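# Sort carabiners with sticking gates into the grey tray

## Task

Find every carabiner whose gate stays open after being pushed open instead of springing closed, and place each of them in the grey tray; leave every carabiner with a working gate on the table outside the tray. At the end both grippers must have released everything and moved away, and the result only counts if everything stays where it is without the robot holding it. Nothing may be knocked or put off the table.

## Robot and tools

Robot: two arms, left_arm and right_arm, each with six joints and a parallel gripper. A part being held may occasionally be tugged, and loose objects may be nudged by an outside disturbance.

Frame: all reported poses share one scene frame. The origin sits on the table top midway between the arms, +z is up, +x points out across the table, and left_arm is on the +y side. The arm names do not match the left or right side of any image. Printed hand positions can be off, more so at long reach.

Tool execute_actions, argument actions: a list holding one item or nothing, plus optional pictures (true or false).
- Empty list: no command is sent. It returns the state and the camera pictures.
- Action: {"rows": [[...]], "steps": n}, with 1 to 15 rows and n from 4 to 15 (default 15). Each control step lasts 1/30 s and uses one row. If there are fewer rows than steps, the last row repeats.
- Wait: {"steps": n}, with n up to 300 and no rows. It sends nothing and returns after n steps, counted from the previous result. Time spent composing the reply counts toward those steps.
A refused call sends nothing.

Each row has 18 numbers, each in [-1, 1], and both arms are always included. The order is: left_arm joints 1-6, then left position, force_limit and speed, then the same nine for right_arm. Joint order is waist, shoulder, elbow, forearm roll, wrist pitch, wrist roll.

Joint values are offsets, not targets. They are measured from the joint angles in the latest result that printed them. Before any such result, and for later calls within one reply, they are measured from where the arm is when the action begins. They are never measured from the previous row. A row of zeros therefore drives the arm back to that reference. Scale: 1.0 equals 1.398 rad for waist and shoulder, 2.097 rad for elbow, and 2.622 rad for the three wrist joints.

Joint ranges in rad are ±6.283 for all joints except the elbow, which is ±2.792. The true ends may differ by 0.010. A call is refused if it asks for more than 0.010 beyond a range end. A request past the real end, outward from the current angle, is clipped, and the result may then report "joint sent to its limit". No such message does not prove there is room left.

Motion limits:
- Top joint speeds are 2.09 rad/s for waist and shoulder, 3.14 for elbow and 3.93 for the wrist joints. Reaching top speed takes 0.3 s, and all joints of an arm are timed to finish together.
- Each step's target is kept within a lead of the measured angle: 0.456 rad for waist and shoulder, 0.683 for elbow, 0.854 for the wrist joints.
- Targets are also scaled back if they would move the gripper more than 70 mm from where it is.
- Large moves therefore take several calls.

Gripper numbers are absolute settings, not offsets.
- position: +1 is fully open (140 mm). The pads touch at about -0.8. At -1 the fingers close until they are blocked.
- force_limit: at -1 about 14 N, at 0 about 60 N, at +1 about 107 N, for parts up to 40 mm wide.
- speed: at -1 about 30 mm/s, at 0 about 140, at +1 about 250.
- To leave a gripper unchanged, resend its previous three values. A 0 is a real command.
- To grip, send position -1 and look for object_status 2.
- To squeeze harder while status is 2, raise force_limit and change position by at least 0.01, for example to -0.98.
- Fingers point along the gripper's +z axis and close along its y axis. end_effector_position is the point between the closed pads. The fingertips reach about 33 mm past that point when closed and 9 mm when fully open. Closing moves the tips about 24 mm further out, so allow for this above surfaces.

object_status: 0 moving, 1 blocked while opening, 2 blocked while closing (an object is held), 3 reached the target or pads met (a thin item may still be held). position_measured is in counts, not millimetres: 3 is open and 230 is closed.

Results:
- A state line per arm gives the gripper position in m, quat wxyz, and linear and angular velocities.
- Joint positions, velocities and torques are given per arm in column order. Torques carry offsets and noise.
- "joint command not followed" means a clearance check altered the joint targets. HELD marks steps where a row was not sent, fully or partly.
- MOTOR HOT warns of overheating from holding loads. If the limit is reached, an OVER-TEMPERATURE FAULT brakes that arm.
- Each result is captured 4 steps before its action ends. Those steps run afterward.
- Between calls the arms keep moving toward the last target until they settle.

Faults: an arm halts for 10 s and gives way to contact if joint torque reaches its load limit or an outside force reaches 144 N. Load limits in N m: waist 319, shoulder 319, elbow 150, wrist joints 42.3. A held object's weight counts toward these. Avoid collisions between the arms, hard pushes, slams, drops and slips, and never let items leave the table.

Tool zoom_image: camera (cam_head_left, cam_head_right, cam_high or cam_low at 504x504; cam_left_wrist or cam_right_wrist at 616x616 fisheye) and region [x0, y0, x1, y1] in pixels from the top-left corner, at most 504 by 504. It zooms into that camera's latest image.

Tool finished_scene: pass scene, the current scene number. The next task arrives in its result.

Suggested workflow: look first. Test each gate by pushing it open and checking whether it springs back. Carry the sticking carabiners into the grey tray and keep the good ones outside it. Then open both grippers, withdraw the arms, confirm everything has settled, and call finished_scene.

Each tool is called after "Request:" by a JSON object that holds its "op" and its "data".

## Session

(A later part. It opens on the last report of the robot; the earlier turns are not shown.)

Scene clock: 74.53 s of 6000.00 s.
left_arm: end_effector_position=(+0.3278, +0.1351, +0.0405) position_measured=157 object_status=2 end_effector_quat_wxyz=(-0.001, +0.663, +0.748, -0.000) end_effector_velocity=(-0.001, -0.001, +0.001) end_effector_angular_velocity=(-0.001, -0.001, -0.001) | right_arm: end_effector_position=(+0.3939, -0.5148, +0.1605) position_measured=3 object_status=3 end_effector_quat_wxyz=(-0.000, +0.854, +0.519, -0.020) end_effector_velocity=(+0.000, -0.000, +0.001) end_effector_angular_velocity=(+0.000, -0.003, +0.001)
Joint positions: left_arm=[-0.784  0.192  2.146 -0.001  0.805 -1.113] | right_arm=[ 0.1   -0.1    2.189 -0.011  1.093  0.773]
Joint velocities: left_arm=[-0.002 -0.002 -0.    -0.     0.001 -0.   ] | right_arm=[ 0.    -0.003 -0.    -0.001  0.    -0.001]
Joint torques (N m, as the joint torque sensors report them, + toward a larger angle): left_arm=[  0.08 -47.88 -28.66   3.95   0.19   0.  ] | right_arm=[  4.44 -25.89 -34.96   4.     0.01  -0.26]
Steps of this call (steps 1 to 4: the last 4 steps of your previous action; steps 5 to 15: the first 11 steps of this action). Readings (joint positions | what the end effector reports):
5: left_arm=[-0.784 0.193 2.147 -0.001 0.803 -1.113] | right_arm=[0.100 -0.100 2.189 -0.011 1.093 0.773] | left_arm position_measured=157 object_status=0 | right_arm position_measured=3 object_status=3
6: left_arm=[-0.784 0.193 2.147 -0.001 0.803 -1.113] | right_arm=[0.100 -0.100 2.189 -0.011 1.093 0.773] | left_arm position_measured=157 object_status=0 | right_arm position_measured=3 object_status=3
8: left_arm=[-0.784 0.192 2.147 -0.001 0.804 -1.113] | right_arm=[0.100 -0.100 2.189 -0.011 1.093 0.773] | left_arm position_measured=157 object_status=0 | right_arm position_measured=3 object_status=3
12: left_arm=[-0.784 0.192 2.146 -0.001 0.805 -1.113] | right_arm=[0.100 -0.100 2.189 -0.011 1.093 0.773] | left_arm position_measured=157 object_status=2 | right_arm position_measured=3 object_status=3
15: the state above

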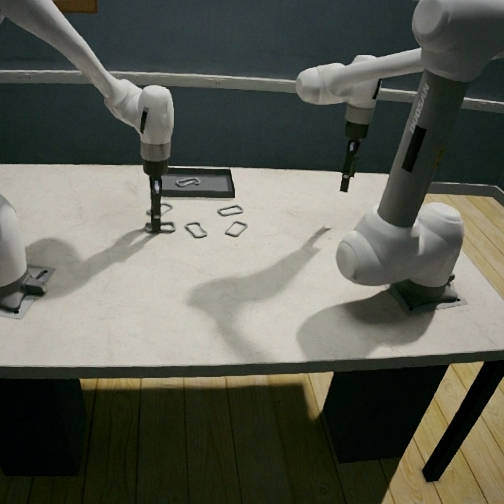

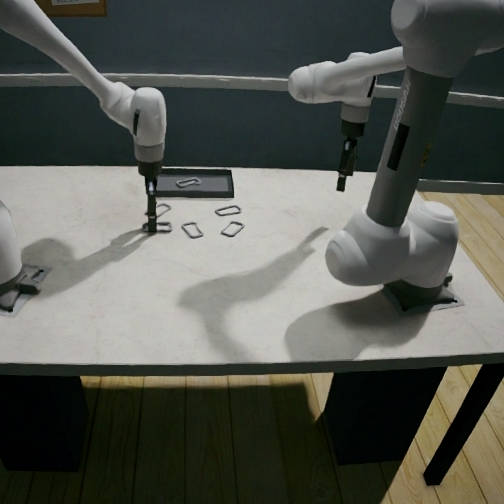

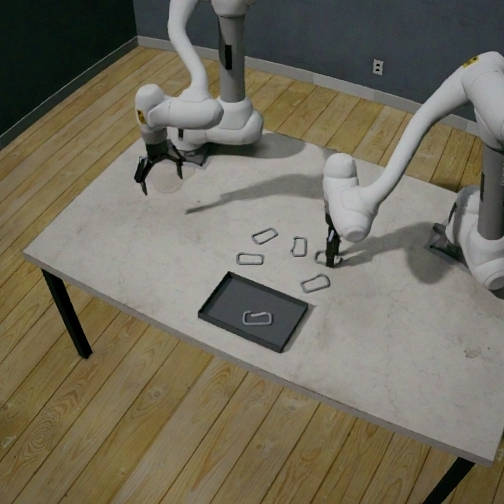

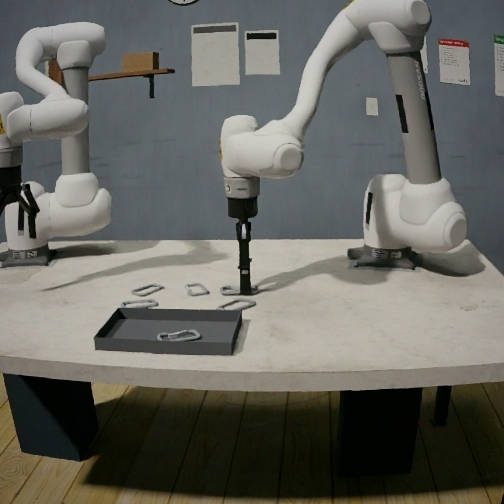

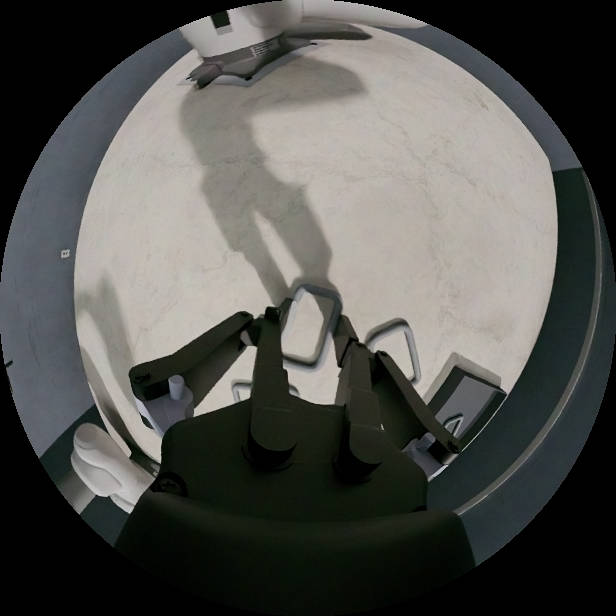

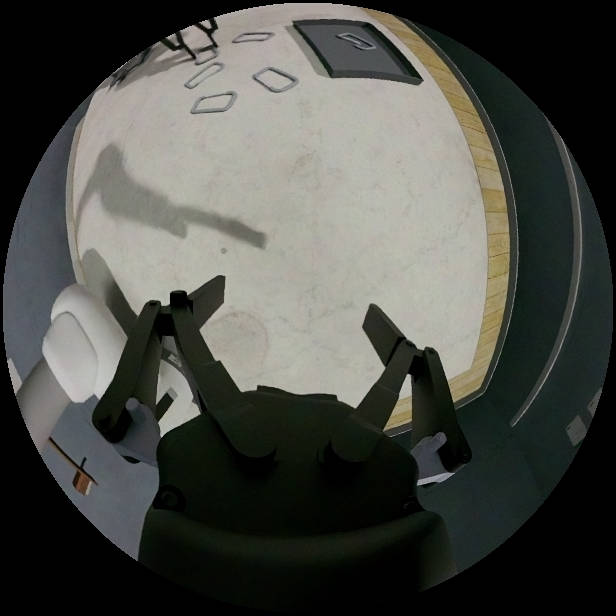

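Request:
{"op": "execute_actions", "data": {"actions": [{"rows":[[0,0,0,0,0,0,0.1,0,0,0,0,0,0,0,0,1,0,0],[0,0,0,0,0,0,0.1,0,0,0,0,0,0,0,0,1,0,0],[0,0,0,0,0,0,0.1,0,0,0,0,0,0,0,0,1,0,0],[0,0,0,0,0,0,0.1,0,0,0,0,0,0,0,0,1,0,0],[0,0,0,0,0,0,0.1,0,0,0,0,0,0,0,0,1,0,0],[-0.011,0.0088,-0.0076,0,0.0014,0.093,0.1,0,0,0,0,0,0,0,0,1,0,0]],"steps":15}]}}

Request:
{"op": "execute_actions", "data": {"actions": [{"rows":[[0,0,0,0,0,0,-0.4,0.2,-0.5,0,0,0,0,0,0,1,0,0]],"steps":15}]}}

Request:
{"op": "execute_actions", "data": {"actions": [{"rows":[[0,0,0,0,0,0,-0.4,0.2,-0.5,0,0,0,0,0,0,1,0,0]],"steps":15}], "pictures": true}}

Request:
{"op": "zoom_image", "data": {"camera": "cam_left_wrist", "region": [220,220,420,400]}}

Scene clock: 75.47 s of 6000.00 s.
left_arm: end_effector_position=(+0.3269, +0.1271, +0.0407) position_measured=117 object_status=0 end_effector_quat_wxyz=(-0.001, +0.723, +0.691, -0.000) end_effector_velocity=(-0.011, -0.059, -0.004) end_effector_angular_velocity=(+0.006, +0.005, -1.301) | right_arm: end_effector_position=(+0.3939, -0.5148, +0.1605) position_measured=3 object_status=3 end_effector_quat_wxyz=(-0.000, +0.854, +0.519, -0.020) end_effector_velocity=(-0.000, -0.000, -0.001) end_effector_angular_velocity=(-0.002, +0.002, +0.001)
Joint positions: left_arm=[-0.794  0.199  2.136 -0.001  0.807 -0.957] | right_arm=[ 0.1   -0.1    2.189 -0.011  1.093  0.773]
Joint velocities: left_arm=[-0.079  0.066 -0.075  0.001  0.018  1.221] | right_arm=[ 0.001  0.002  0.001 -0.001 -0.     0.   ]
Joint torques (N m, as the joint torque sensors report them, + toward a larger angle): left_arm=[  1.5  -53.89 -28.02   3.87  -0.04  -0.49] | right_arm=[  2.74 -26.35 -35.36   3.95   0.09  -0.48]
Steps of this call (steps 1 to 4: the last 4 steps of your previous action; steps 5 to 15: the robot went on to your last target; steps 16 to 17: nothing new was sent; steps 18 to 28: the first 11 steps of this action). Readings (joint positions | what the end effector reports):
18: left_arm=[-0.784 0.192 2.146 -0.001 0.805 -1.113] | right_arm=[0.100 -0.100 2.189 -0.011 1.093 0.773] | left_arm position_measured=157 object_status=0 | right_arm position_measured=3 object_status=3
19: left_arm=[-0.784 0.192 2.146 -0.001 0.805 -1.113] | right_arm=[0.100 -0.100 2.189 -0.011 1.093 0.773] | left_arm position_measured=157 object_status=0 | right_arm position_measured=3 object_status=3
21: left_arm=[-0.784 0.192 2.146 -0.001 0.805 -1.113] | right_arm=[0.100 -0.100 2.189 -0.011 1.093 0.773] | left_arm position_measured=139 object_status=0 | right_arm position_measured=3 object_status=3
25: left_arm=[-0.786 0.193 2.144 -0.001 0.805 -1.085] | right_arm=[0.100 -0.100 2.189 -0.011 1.093 0.773] | left_arm position_measured=117 object_status=0 | right_arm position_measured=3 object_status=3
28: the state above

Scene clock: 75.97 s of 6000.00 s.
left_arm: end_effector_position=(+0.3262, +0.1227, +0.0410) position_measured=160 object_status=0 end_effector_quat_wxyz=(-0.000, +0.753, +0.658, -0.000) end_effector_velocity=(+0.001, -0.000, +0.003) end_effector_angular_velocity=(-0.004, -0.003, +0.002) | right_arm: end_effector_position=(+0.3939, -0.5148, +0.1605) position_measured=3 object_status=3 end_effector_quat_wxyz=(-0.000, +0.854, +0.519, -0.020) end_effector_velocity=(-0.000, -0.000, +0.000) end_effector_angular_velocity=(-0.000, -0.000, +0.001)
Joint positions: left_arm=[-0.8    0.203  2.13  -0.001  0.809 -0.874] | right_arm=[ 0.1   -0.1    2.189 -0.011  1.093  0.773]
Joint velocities: left_arm=[ 0.001 -0.005 -0.    -0.    -0.    -0.001] | right_arm=[-0.    -0.001  0.001 -0.     0.    -0.001]
Joint torques (N m, as the joint torque sensors report them, + toward a larger angle): left_arm=[-4.89 18.46 12.79  2.6  -3.88  0.18] | right_arm=[  3.78 -25.58 -34.63   4.07   0.05  -0.15]
Steps of this call (steps 1 to 4: the last 4 steps of your previous action; steps 5 to 15: the first 11 steps of this action, its rows measured from where the robot was after step 4). Readings (joint positions | what the end effector reports):
4: left_arm=[-0.799 0.204 2.131 -0.001 0.808 -0.874] | right_arm=[0.100 -0.100 2.189 -0.011 1.093 0.773] | left_arm position_measured=117 object_status=3 | right_arm position_measured=3 object_status=3
5: left_arm=[-0.800 0.204 2.131 -0.001 0.809 -0.872] | right_arm=[0.100 -0.100 2.189 -0.011 1.093 0.773] | left_arm position_measured=117 object_status=0 | right_arm position_measured=3 object_status=3
6: left_arm=[-0.800 0.204 2.131 -0.001 0.809 -0.872] | right_arm=[0.100 -0.100 2.189 -0.011 1.093 0.773] | left_arm position_measured=118 object_status=0 | right_arm position_measured=3 object_status=3
8: left_arm=[-0.800 0.204 2.131 -0.001 0.809 -0.873] | right_arm=[0.100 -0.100 2.189 -0.011 1.093 0.773] | left_arm position_measured=127 object_status=0 | right_arm position_measured=3 object_status=3
12: left_arm=[-0.800 0.204 2.130 -0.001 0.809 -0.874] | right_arm=[0.100 -0.100 2.189 -0.011 1.093 0.773] | left_arm position_measured=146 object_status=0 | right_arm position_measured=3 object_status=3
15: the state above

Scene clock: 86.03 s of 6000.00 s.
left_arm: end_effector_position=(+0.3273, +0.1210, +0.0428) position_measured=179 object_status=3 end_effector_quat_wxyz=(+0.001, +0.753, +0.658, -0.001) end_effector_velocity=(-0.000, -0.000, +0.001) end_effector_angular_velocity=(-0.001, -0.001, -0.002) | right_arm: end_effector_position=(+0.3939, -0.5148, +0.1605) position_measured=3 object_status=3 end_effector_quat_wxyz=(-0.000, +0.854, +0.519, -0.020) end_effector_velocity=(+0.000, +0.000, -0.000) end_effector_angular_velocity=(-0.000, +0.000, -0.001)
Joint positions: left_arm=[-0.8    0.202  2.127 -0.001  0.809 -0.874] | right_arm=[ 0.1   -0.1    2.189 -0.011  1.093  0.773]
Joint velocities: left_arm=[-0.001 -0.002  0.    -0.    -0.     0.002] | right_arm=[ 0.     0.001 -0.    -0.    -0.     0.001]
Joint torques (N m, as the joint torque sensors report them, + toward a larger angle): left_arm=[ -0.68 -39.82 -21.72   3.94   0.     0.1 ] | right_arm=[  4.4  -26.04 -35.25   3.73  -0.35  -0.15]
FORCE FAULT: contact force on the left arm reached its limit, and that arm stopped for 10 seconds. The contact can be on any part of that arm, not only on its tool. That arm's remaining commands of this call were not run. That arm holds still and accepts commands again. Move the arm away from the contact; if what it grips holds it there, let go first. Pushing or pulling that hard again can fault the arm again.
Kept back: nothing.
The stop of the left arm began at step 2 of this call (marked STOPPED below). From that step on that arm followed nothing that you had sent. 18 of its steps, steps kept back included, did not run and will not run. The other arm was sent all steps of this action in this call, none kept back. Nothing is kept back now, and the robot has no last target.
Steps of this call (steps 1 to 4: the last 4 steps of your previous action; steps 5 to 15: the first 11 steps of this action, its rows measured from where the robot was after step 4; steps 16 to 19: the last 4 steps of this action, not kept back; steps 20 to 302: the stop continued). Readings (joint positions | what the end effector reports):
1: left_arm=[-0.800 0.203 2.129 -0.001 0.809 -0.874] | right_arm=[0.100 -0.100 2.189 -0.011 1.093 0.773] | left_arm position_measured=164 object_status=0 | right_arm position_measured=3 object_status=3
2: left_arm=[-0.800 0.202 2.128 -0.001 0.809 -0.874] | right_arm=[0.100 -0.100 2.189 -0.011 1.093 0.773] | left_arm position_measured=169 object_status=0 | right_arm position_measured=3 object_status=3 STOPPED (the left arm)
4: left_arm=[-0.800 0.202 2.128 -0.001 0.809 -0.874] | right_arm=[0.100 -0.100 2.189 -0.011 1.093 0.773] | left_arm position_measured=177 object_status=0 | right_arm position_measured=3 object_status=3
8: left_arm=[-0.800 0.202 2.127 -0.001 0.809 -0.874] | right_arm=[0.100 -0.100 2.189 -0.011 1.093 0.773] | left_arm position_measured=179 object_status=0 | right_arm position_measured=3 object_status=3
302: the state above

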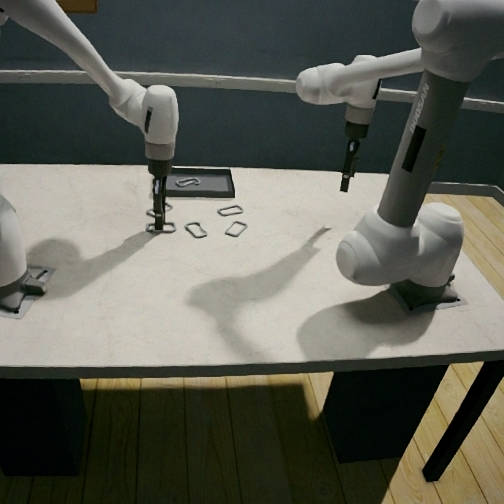

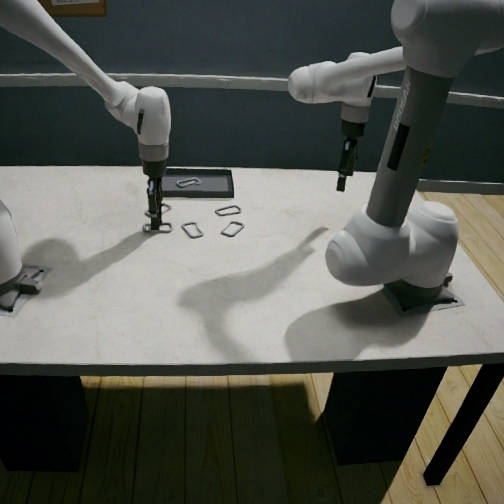

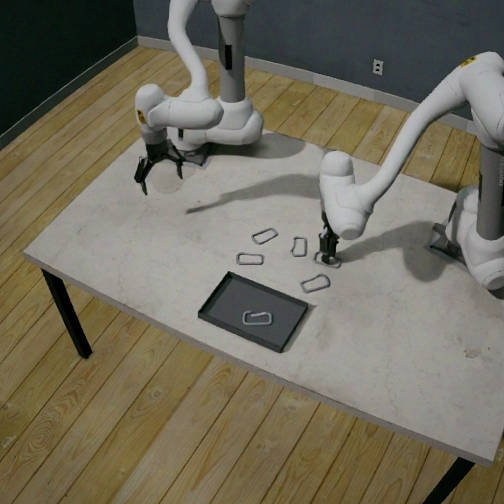

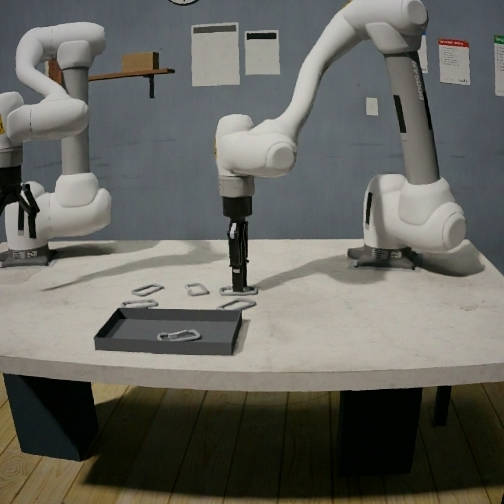

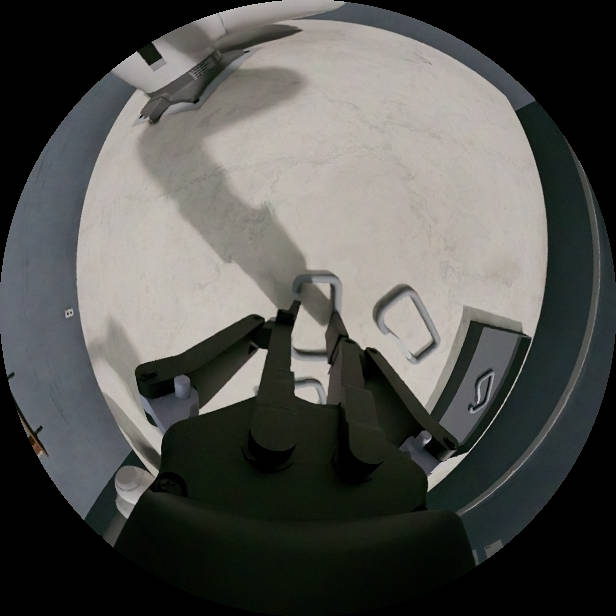

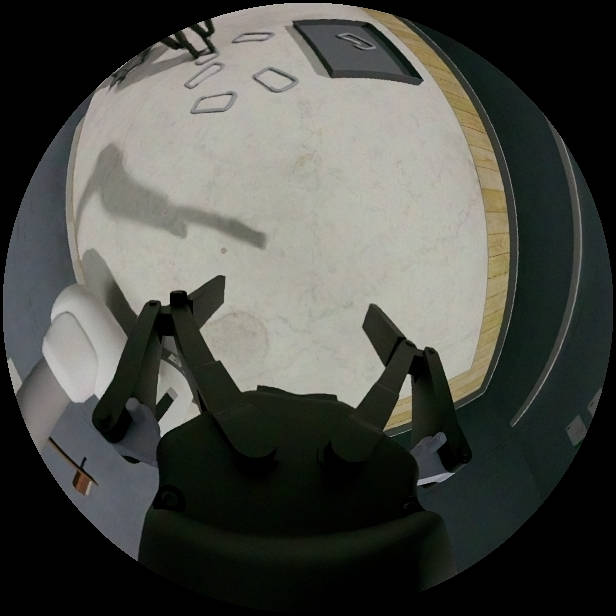

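Region (220, 220, 420, 400) of cam_left_wrist's 616x616 image, scaled by 2.520, with more detail than that image has; it fills the top 454 rows of this view, and the rest is white.

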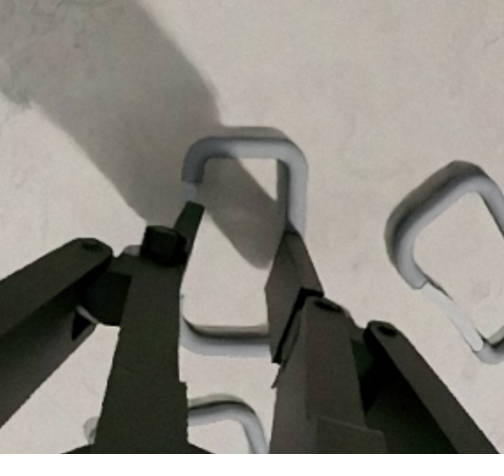

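Request:
{"op": "execute_actions", "data": {"actions": [{"rows":[[0,0,0,0,0,0,0.1,0,0,0,0,0,0,0,0,1,0,0],[0,0,0,0,0,0,0.1,0,0,0,0,0,0,0,0,1,0,0],[0,0,0,0,0,0,0.1,0,0,0,0,0,0,0,0,1,0,0],[0,0,0,0,0,0,0.1,0,0,0,0,0,0,0,0,1,0,0],[0,0,0,0,0,0,0.1,0,0,0,0,0,0,0,0,1,0,0],[0,-0.04,-0.018,0,0.036,0,0.1,0,0,0,0,0,0,0,0,1,0,0]],"steps":15}]}}

Request:
{"op": "execute_actions", "data": {"actions": [{"steps":8}], "pictures": true}}

Request:
{"op": "zoom_image", "data": {"camera": "cam_left_wrist", "region": [220,220,420,400]}}

Scene clock: 86.57 s of 6000.00 s.
left_arm: end_effector_position=(+0.3275, +0.1207, +0.0817) position_measured=117 object_status=0 end_effector_quat_wxyz=(+0.002, +0.753, +0.658, -0.001) end_effector_velocity=(-0.004, +0.007, +0.136) end_effector_angular_velocity=(+0.005, +0.003, -0.001) | right_arm: end_effector_position=(+0.3939, -0.5148, +0.1605) position_measured=3 object_status=3 end_effector_quat_wxyz=(-0.000, +0.854, +0.519, -0.020) end_effector_velocity=(+0.000, +0.000, -0.000) end_effector_angular_velocity=(-0.001, -0.000, +0.001)
Joint positions: left_arm=[-0.8    0.154  2.095 -0.001  0.889 -0.874] | right_arm=[ 0.1   -0.1    2.189 -0.011  1.093  0.773]
Joint velocities: left_arm=[ 0.    -0.167 -0.108 -0.     0.281  0.001] | right_arm=[ 0.     0.001 -0.    -0.001 -0.001 -0.   ]
Joint torques (N m, as the joint torque sensors report them, + toward a larger angle): left_arm=[ -2.54 -22.07 -22.15   2.94   0.49   0.03] | right_arm=[  1.74 -26.85 -35.01   3.82  -0.17  -0.14]
Steps of this call (steps 1 to 5: nothing new was sent; steps 6 to 16: the first 11 steps of this action). Readings (joint positions | what the end effector reports):
6: left_arm=[-0.800 0.202 2.127 -0.001 0.809 -0.874] | right_arm=[0.100 -0.100 2.189 -0.011 1.093 0.773] | left_arm position_measured=179 object_status=0 | right_arm position_measured=3 object_status=3
7: left_arm=[-0.800 0.202 2.127 -0.001 0.809 -0.874] | right_arm=[0.100 -0.100 2.189 -0.011 1.093 0.773] | left_arm position_measured=176 object_status=0 | right_arm position_measured=3 object_status=3
9: left_arm=[-0.800 0.202 2.127 -0.001 0.809 -0.874] | right_arm=[0.100 -0.100 2.189 -0.011 1.093 0.773] | left_arm position_measured=161 object_status=0 | right_arm position_measured=3 object_status=3
13: left_arm=[-0.800 0.188 2.118 -0.001 0.834 -0.874] | right_arm=[0.100 -0.100 2.189 -0.011 1.093 0.773] | left_arm position_measured=131 object_status=0 | right_arm position_measured=3 object_status=3
16: the state above

Scene clock: 86.83 s of 6000.00 s.
left_arm: end_effector_position=(+0.3272, +0.1212, +0.0882) position_measured=117 object_status=3 end_effector_quat_wxyz=(+0.001, +0.753, +0.658, -0.001) end_effector_velocity=(+0.000, +0.000, +0.002) end_effector_angular_velocity=(-0.000, -0.001, -0.001) | right_arm: end_effector_position=(+0.3939, -0.5148, +0.1605) position_measured=3 object_status=3 end_effector_quat_wxyz=(-0.000, +0.854, +0.519, -0.020) end_effector_velocity=(-0.000, +0.000, -0.001) end_effector_angular_velocity=(-0.001, +0.004, +0.000)
Joint positions: left_arm=[-0.8    0.146  2.09  -0.001  0.903 -0.874] | right_arm=[ 0.1   -0.1    2.189 -0.011  1.093  0.773]
Joint velocities: left_arm=[ 0.    -0.003 -0.002  0.001  0.004  0.   ] | right_arm=[ 0.     0.003 -0.     0.     0.    -0.   ]
Joint torques (N m, as the joint torque sensors report them, + toward a larger angle): left_arm=[ -0.44 -45.21 -30.83   4.28  -0.03  -0.05] | right_arm=[  2.84 -27.41 -34.92   3.79   0.05  -0.31]
Kept back: nothing.
Steps of this call (steps 1 to 4: the last 4 steps of your previous action; steps 5 to 8: the robot went on to your last target). Readings (joint positions | what the end effector reports):
1: left_arm=[-0.800 0.150 2.093 -0.001 0.896 -0.874] | right_arm=[0.100 -0.100 2.189 -0.011 1.093 0.773] | left_arm position_measured=117 object_status=0 | right_arm position_measured=3 object_status=3
2: left_arm=[-0.800 0.149 2.092 -0.001 0.899 -0.874] | right_arm=[0.100 -0.100 2.189 -0.011 1.093 0.773] | left_arm position_measured=117 object_status=0 | right_arm position_measured=3 object_status=3
4: left_arm=[-0.800 0.147 2.090 -0.001 0.902 -0.874] | right_arm=[0.100 -0.100 2.189 -0.011 1.093 0.773] | left_arm position_measured=117 object_status=0 | right_arm position_measured=3 object_status=3
8: the state above

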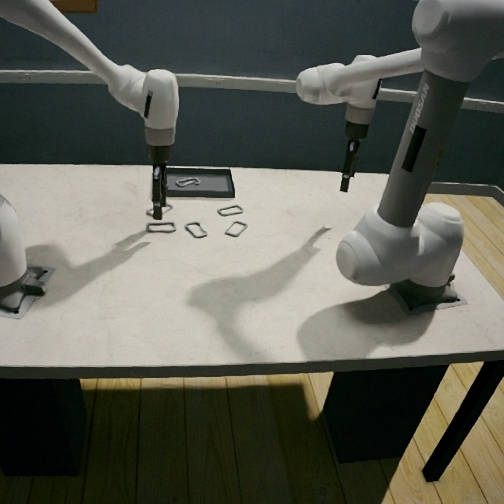

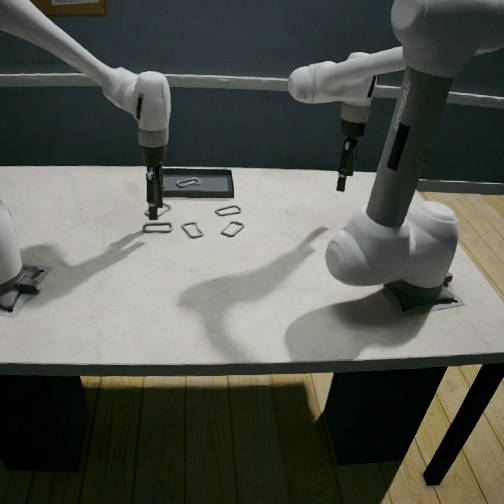

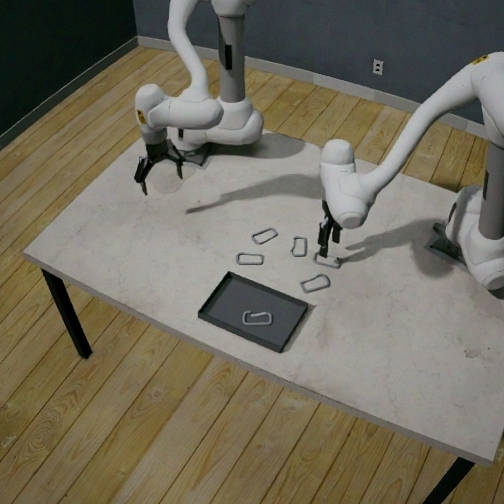

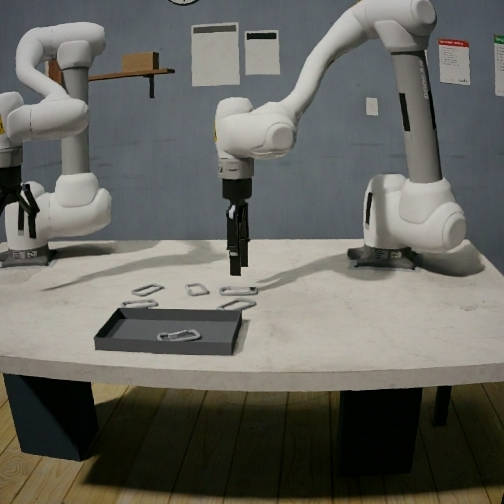

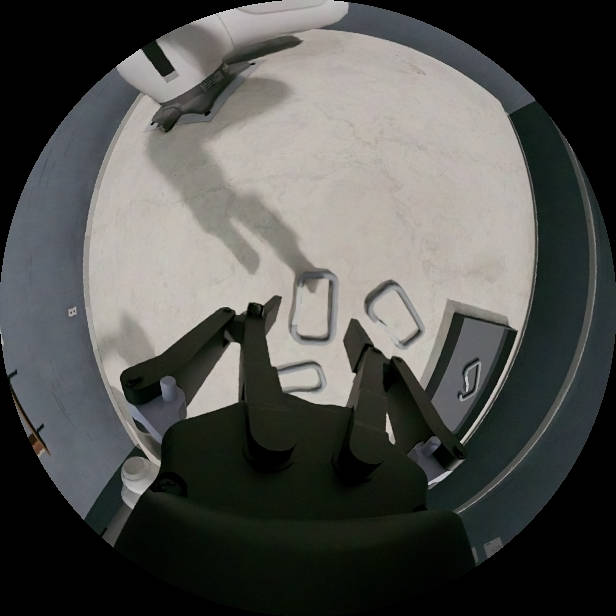

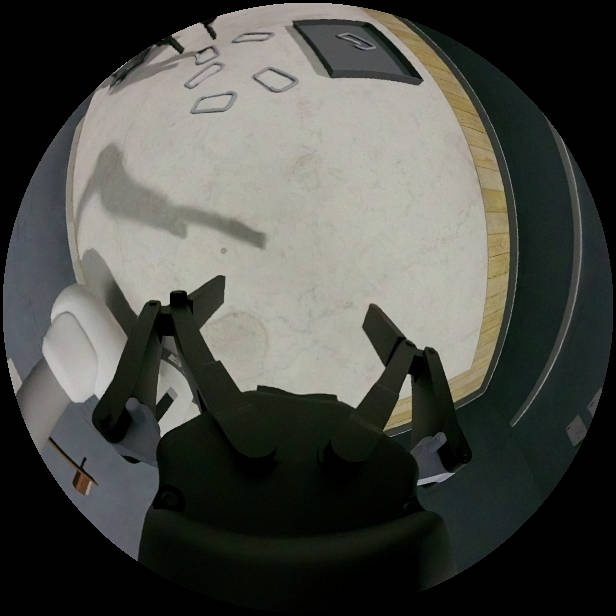

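Region (220, 220, 420, 400) of cam_left_wrist's 616x616 image, scaled by 2.520, with more detail than that image has; it fills the top 454 rows of this view, and the rest is white.

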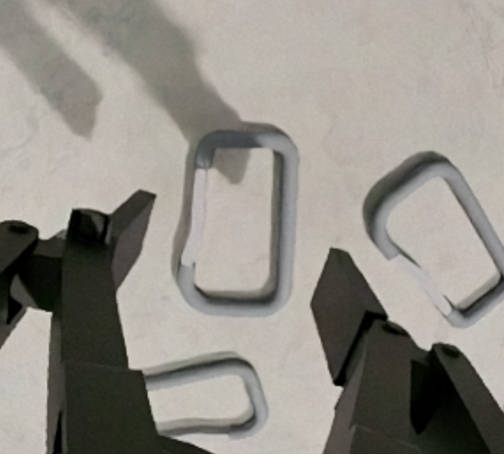

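Request:
{"op": "execute_actions", "data": {"actions": [{"rows":[[0,-0.04,-0.018,0,0.036,0,0.1,0,0,0,0,0,0,0,0,1,0,0]],"steps":15}]}}

Request:
{"op": "finished_scene", "data": {"scene": 2}}

Scene clock: 87.37 s of 6000.00 s.
left_arm: end_effector_position=(+0.3249, +0.1248, +0.1344) position_measured=117 object_status=3 end_effector_quat_wxyz=(+0.001, +0.753, +0.658, -0.000) end_effector_velocity=(-0.000, +0.000, +0.009) end_effector_angular_velocity=(-0.001, -0.002, -0.001) | right_arm: end_effector_position=(+0.3939, -0.5148, +0.1605) position_measured=3 object_status=3 end_effector_quat_wxyz=(-0.000, +0.854, +0.519, -0.020) end_effector_velocity=(+0.000, +0.000, +0.000) end_effector_angular_velocity=(+0.000, -0.000, -0.001)
Joint positions: left_arm=[-0.8    0.091  2.053 -0.001  0.996 -0.874] | right_arm=[ 0.1   -0.1    2.189 -0.011  1.093  0.773]
Joint velocities: left_arm=[-0.001 -0.01  -0.007  0.001  0.015  0.   ] | right_arm=[ 0.     0.    -0.     0.     0.     0.001]
Joint torques (N m, as the joint torque sensors report them, + toward a larger angle): left_arm=[ -0.32 -41.26 -31.94   4.48   0.29  -0.1 ] | right_arm=[  3.44 -25.9  -34.6    3.87  -0.13  -0.09]
Steps of this call (steps 1 to 5: the robot went on to your last target; steps 6 to 16: the first 11 steps of this action). Readings (joint positions | what the end effector reports):
6: left_arm=[-0.800 0.146 2.090 -0.001 0.904 -0.874] | right_arm=[0.100 -0.100 2.189 -0.011 1.093 0.773] | left_arm position_measured=117 object_status=3 | right_arm position_measured=3 object_status=3
7: left_arm=[-0.800 0.143 2.087 -0.001 0.910 -0.874] | right_arm=[0.100 -0.100 2.189 -0.011 1.093 0.773] | left_arm position_measured=117 object_status=3 | right_arm position_measured=3 object_status=3
9: left_arm=[-0.800 0.118 2.070 -0.001 0.952 -0.874] | right_arm=[0.100 -0.100 2.189 -0.011 1.093 0.773] | left_arm position_measured=117 object_status=3 | right_arm position_measured=3 object_status=3
13: left_arm=[-0.800 0.093 2.054 -0.001 0.993 -0.874] | right_arm=[0.100 -0.100 2.189 -0.011 1.093 0.773] | left_arm position_measured=117 object_status=3 | right_arm position_measured=3 object_status=3
16: the state above

The scene is finished: the task was done.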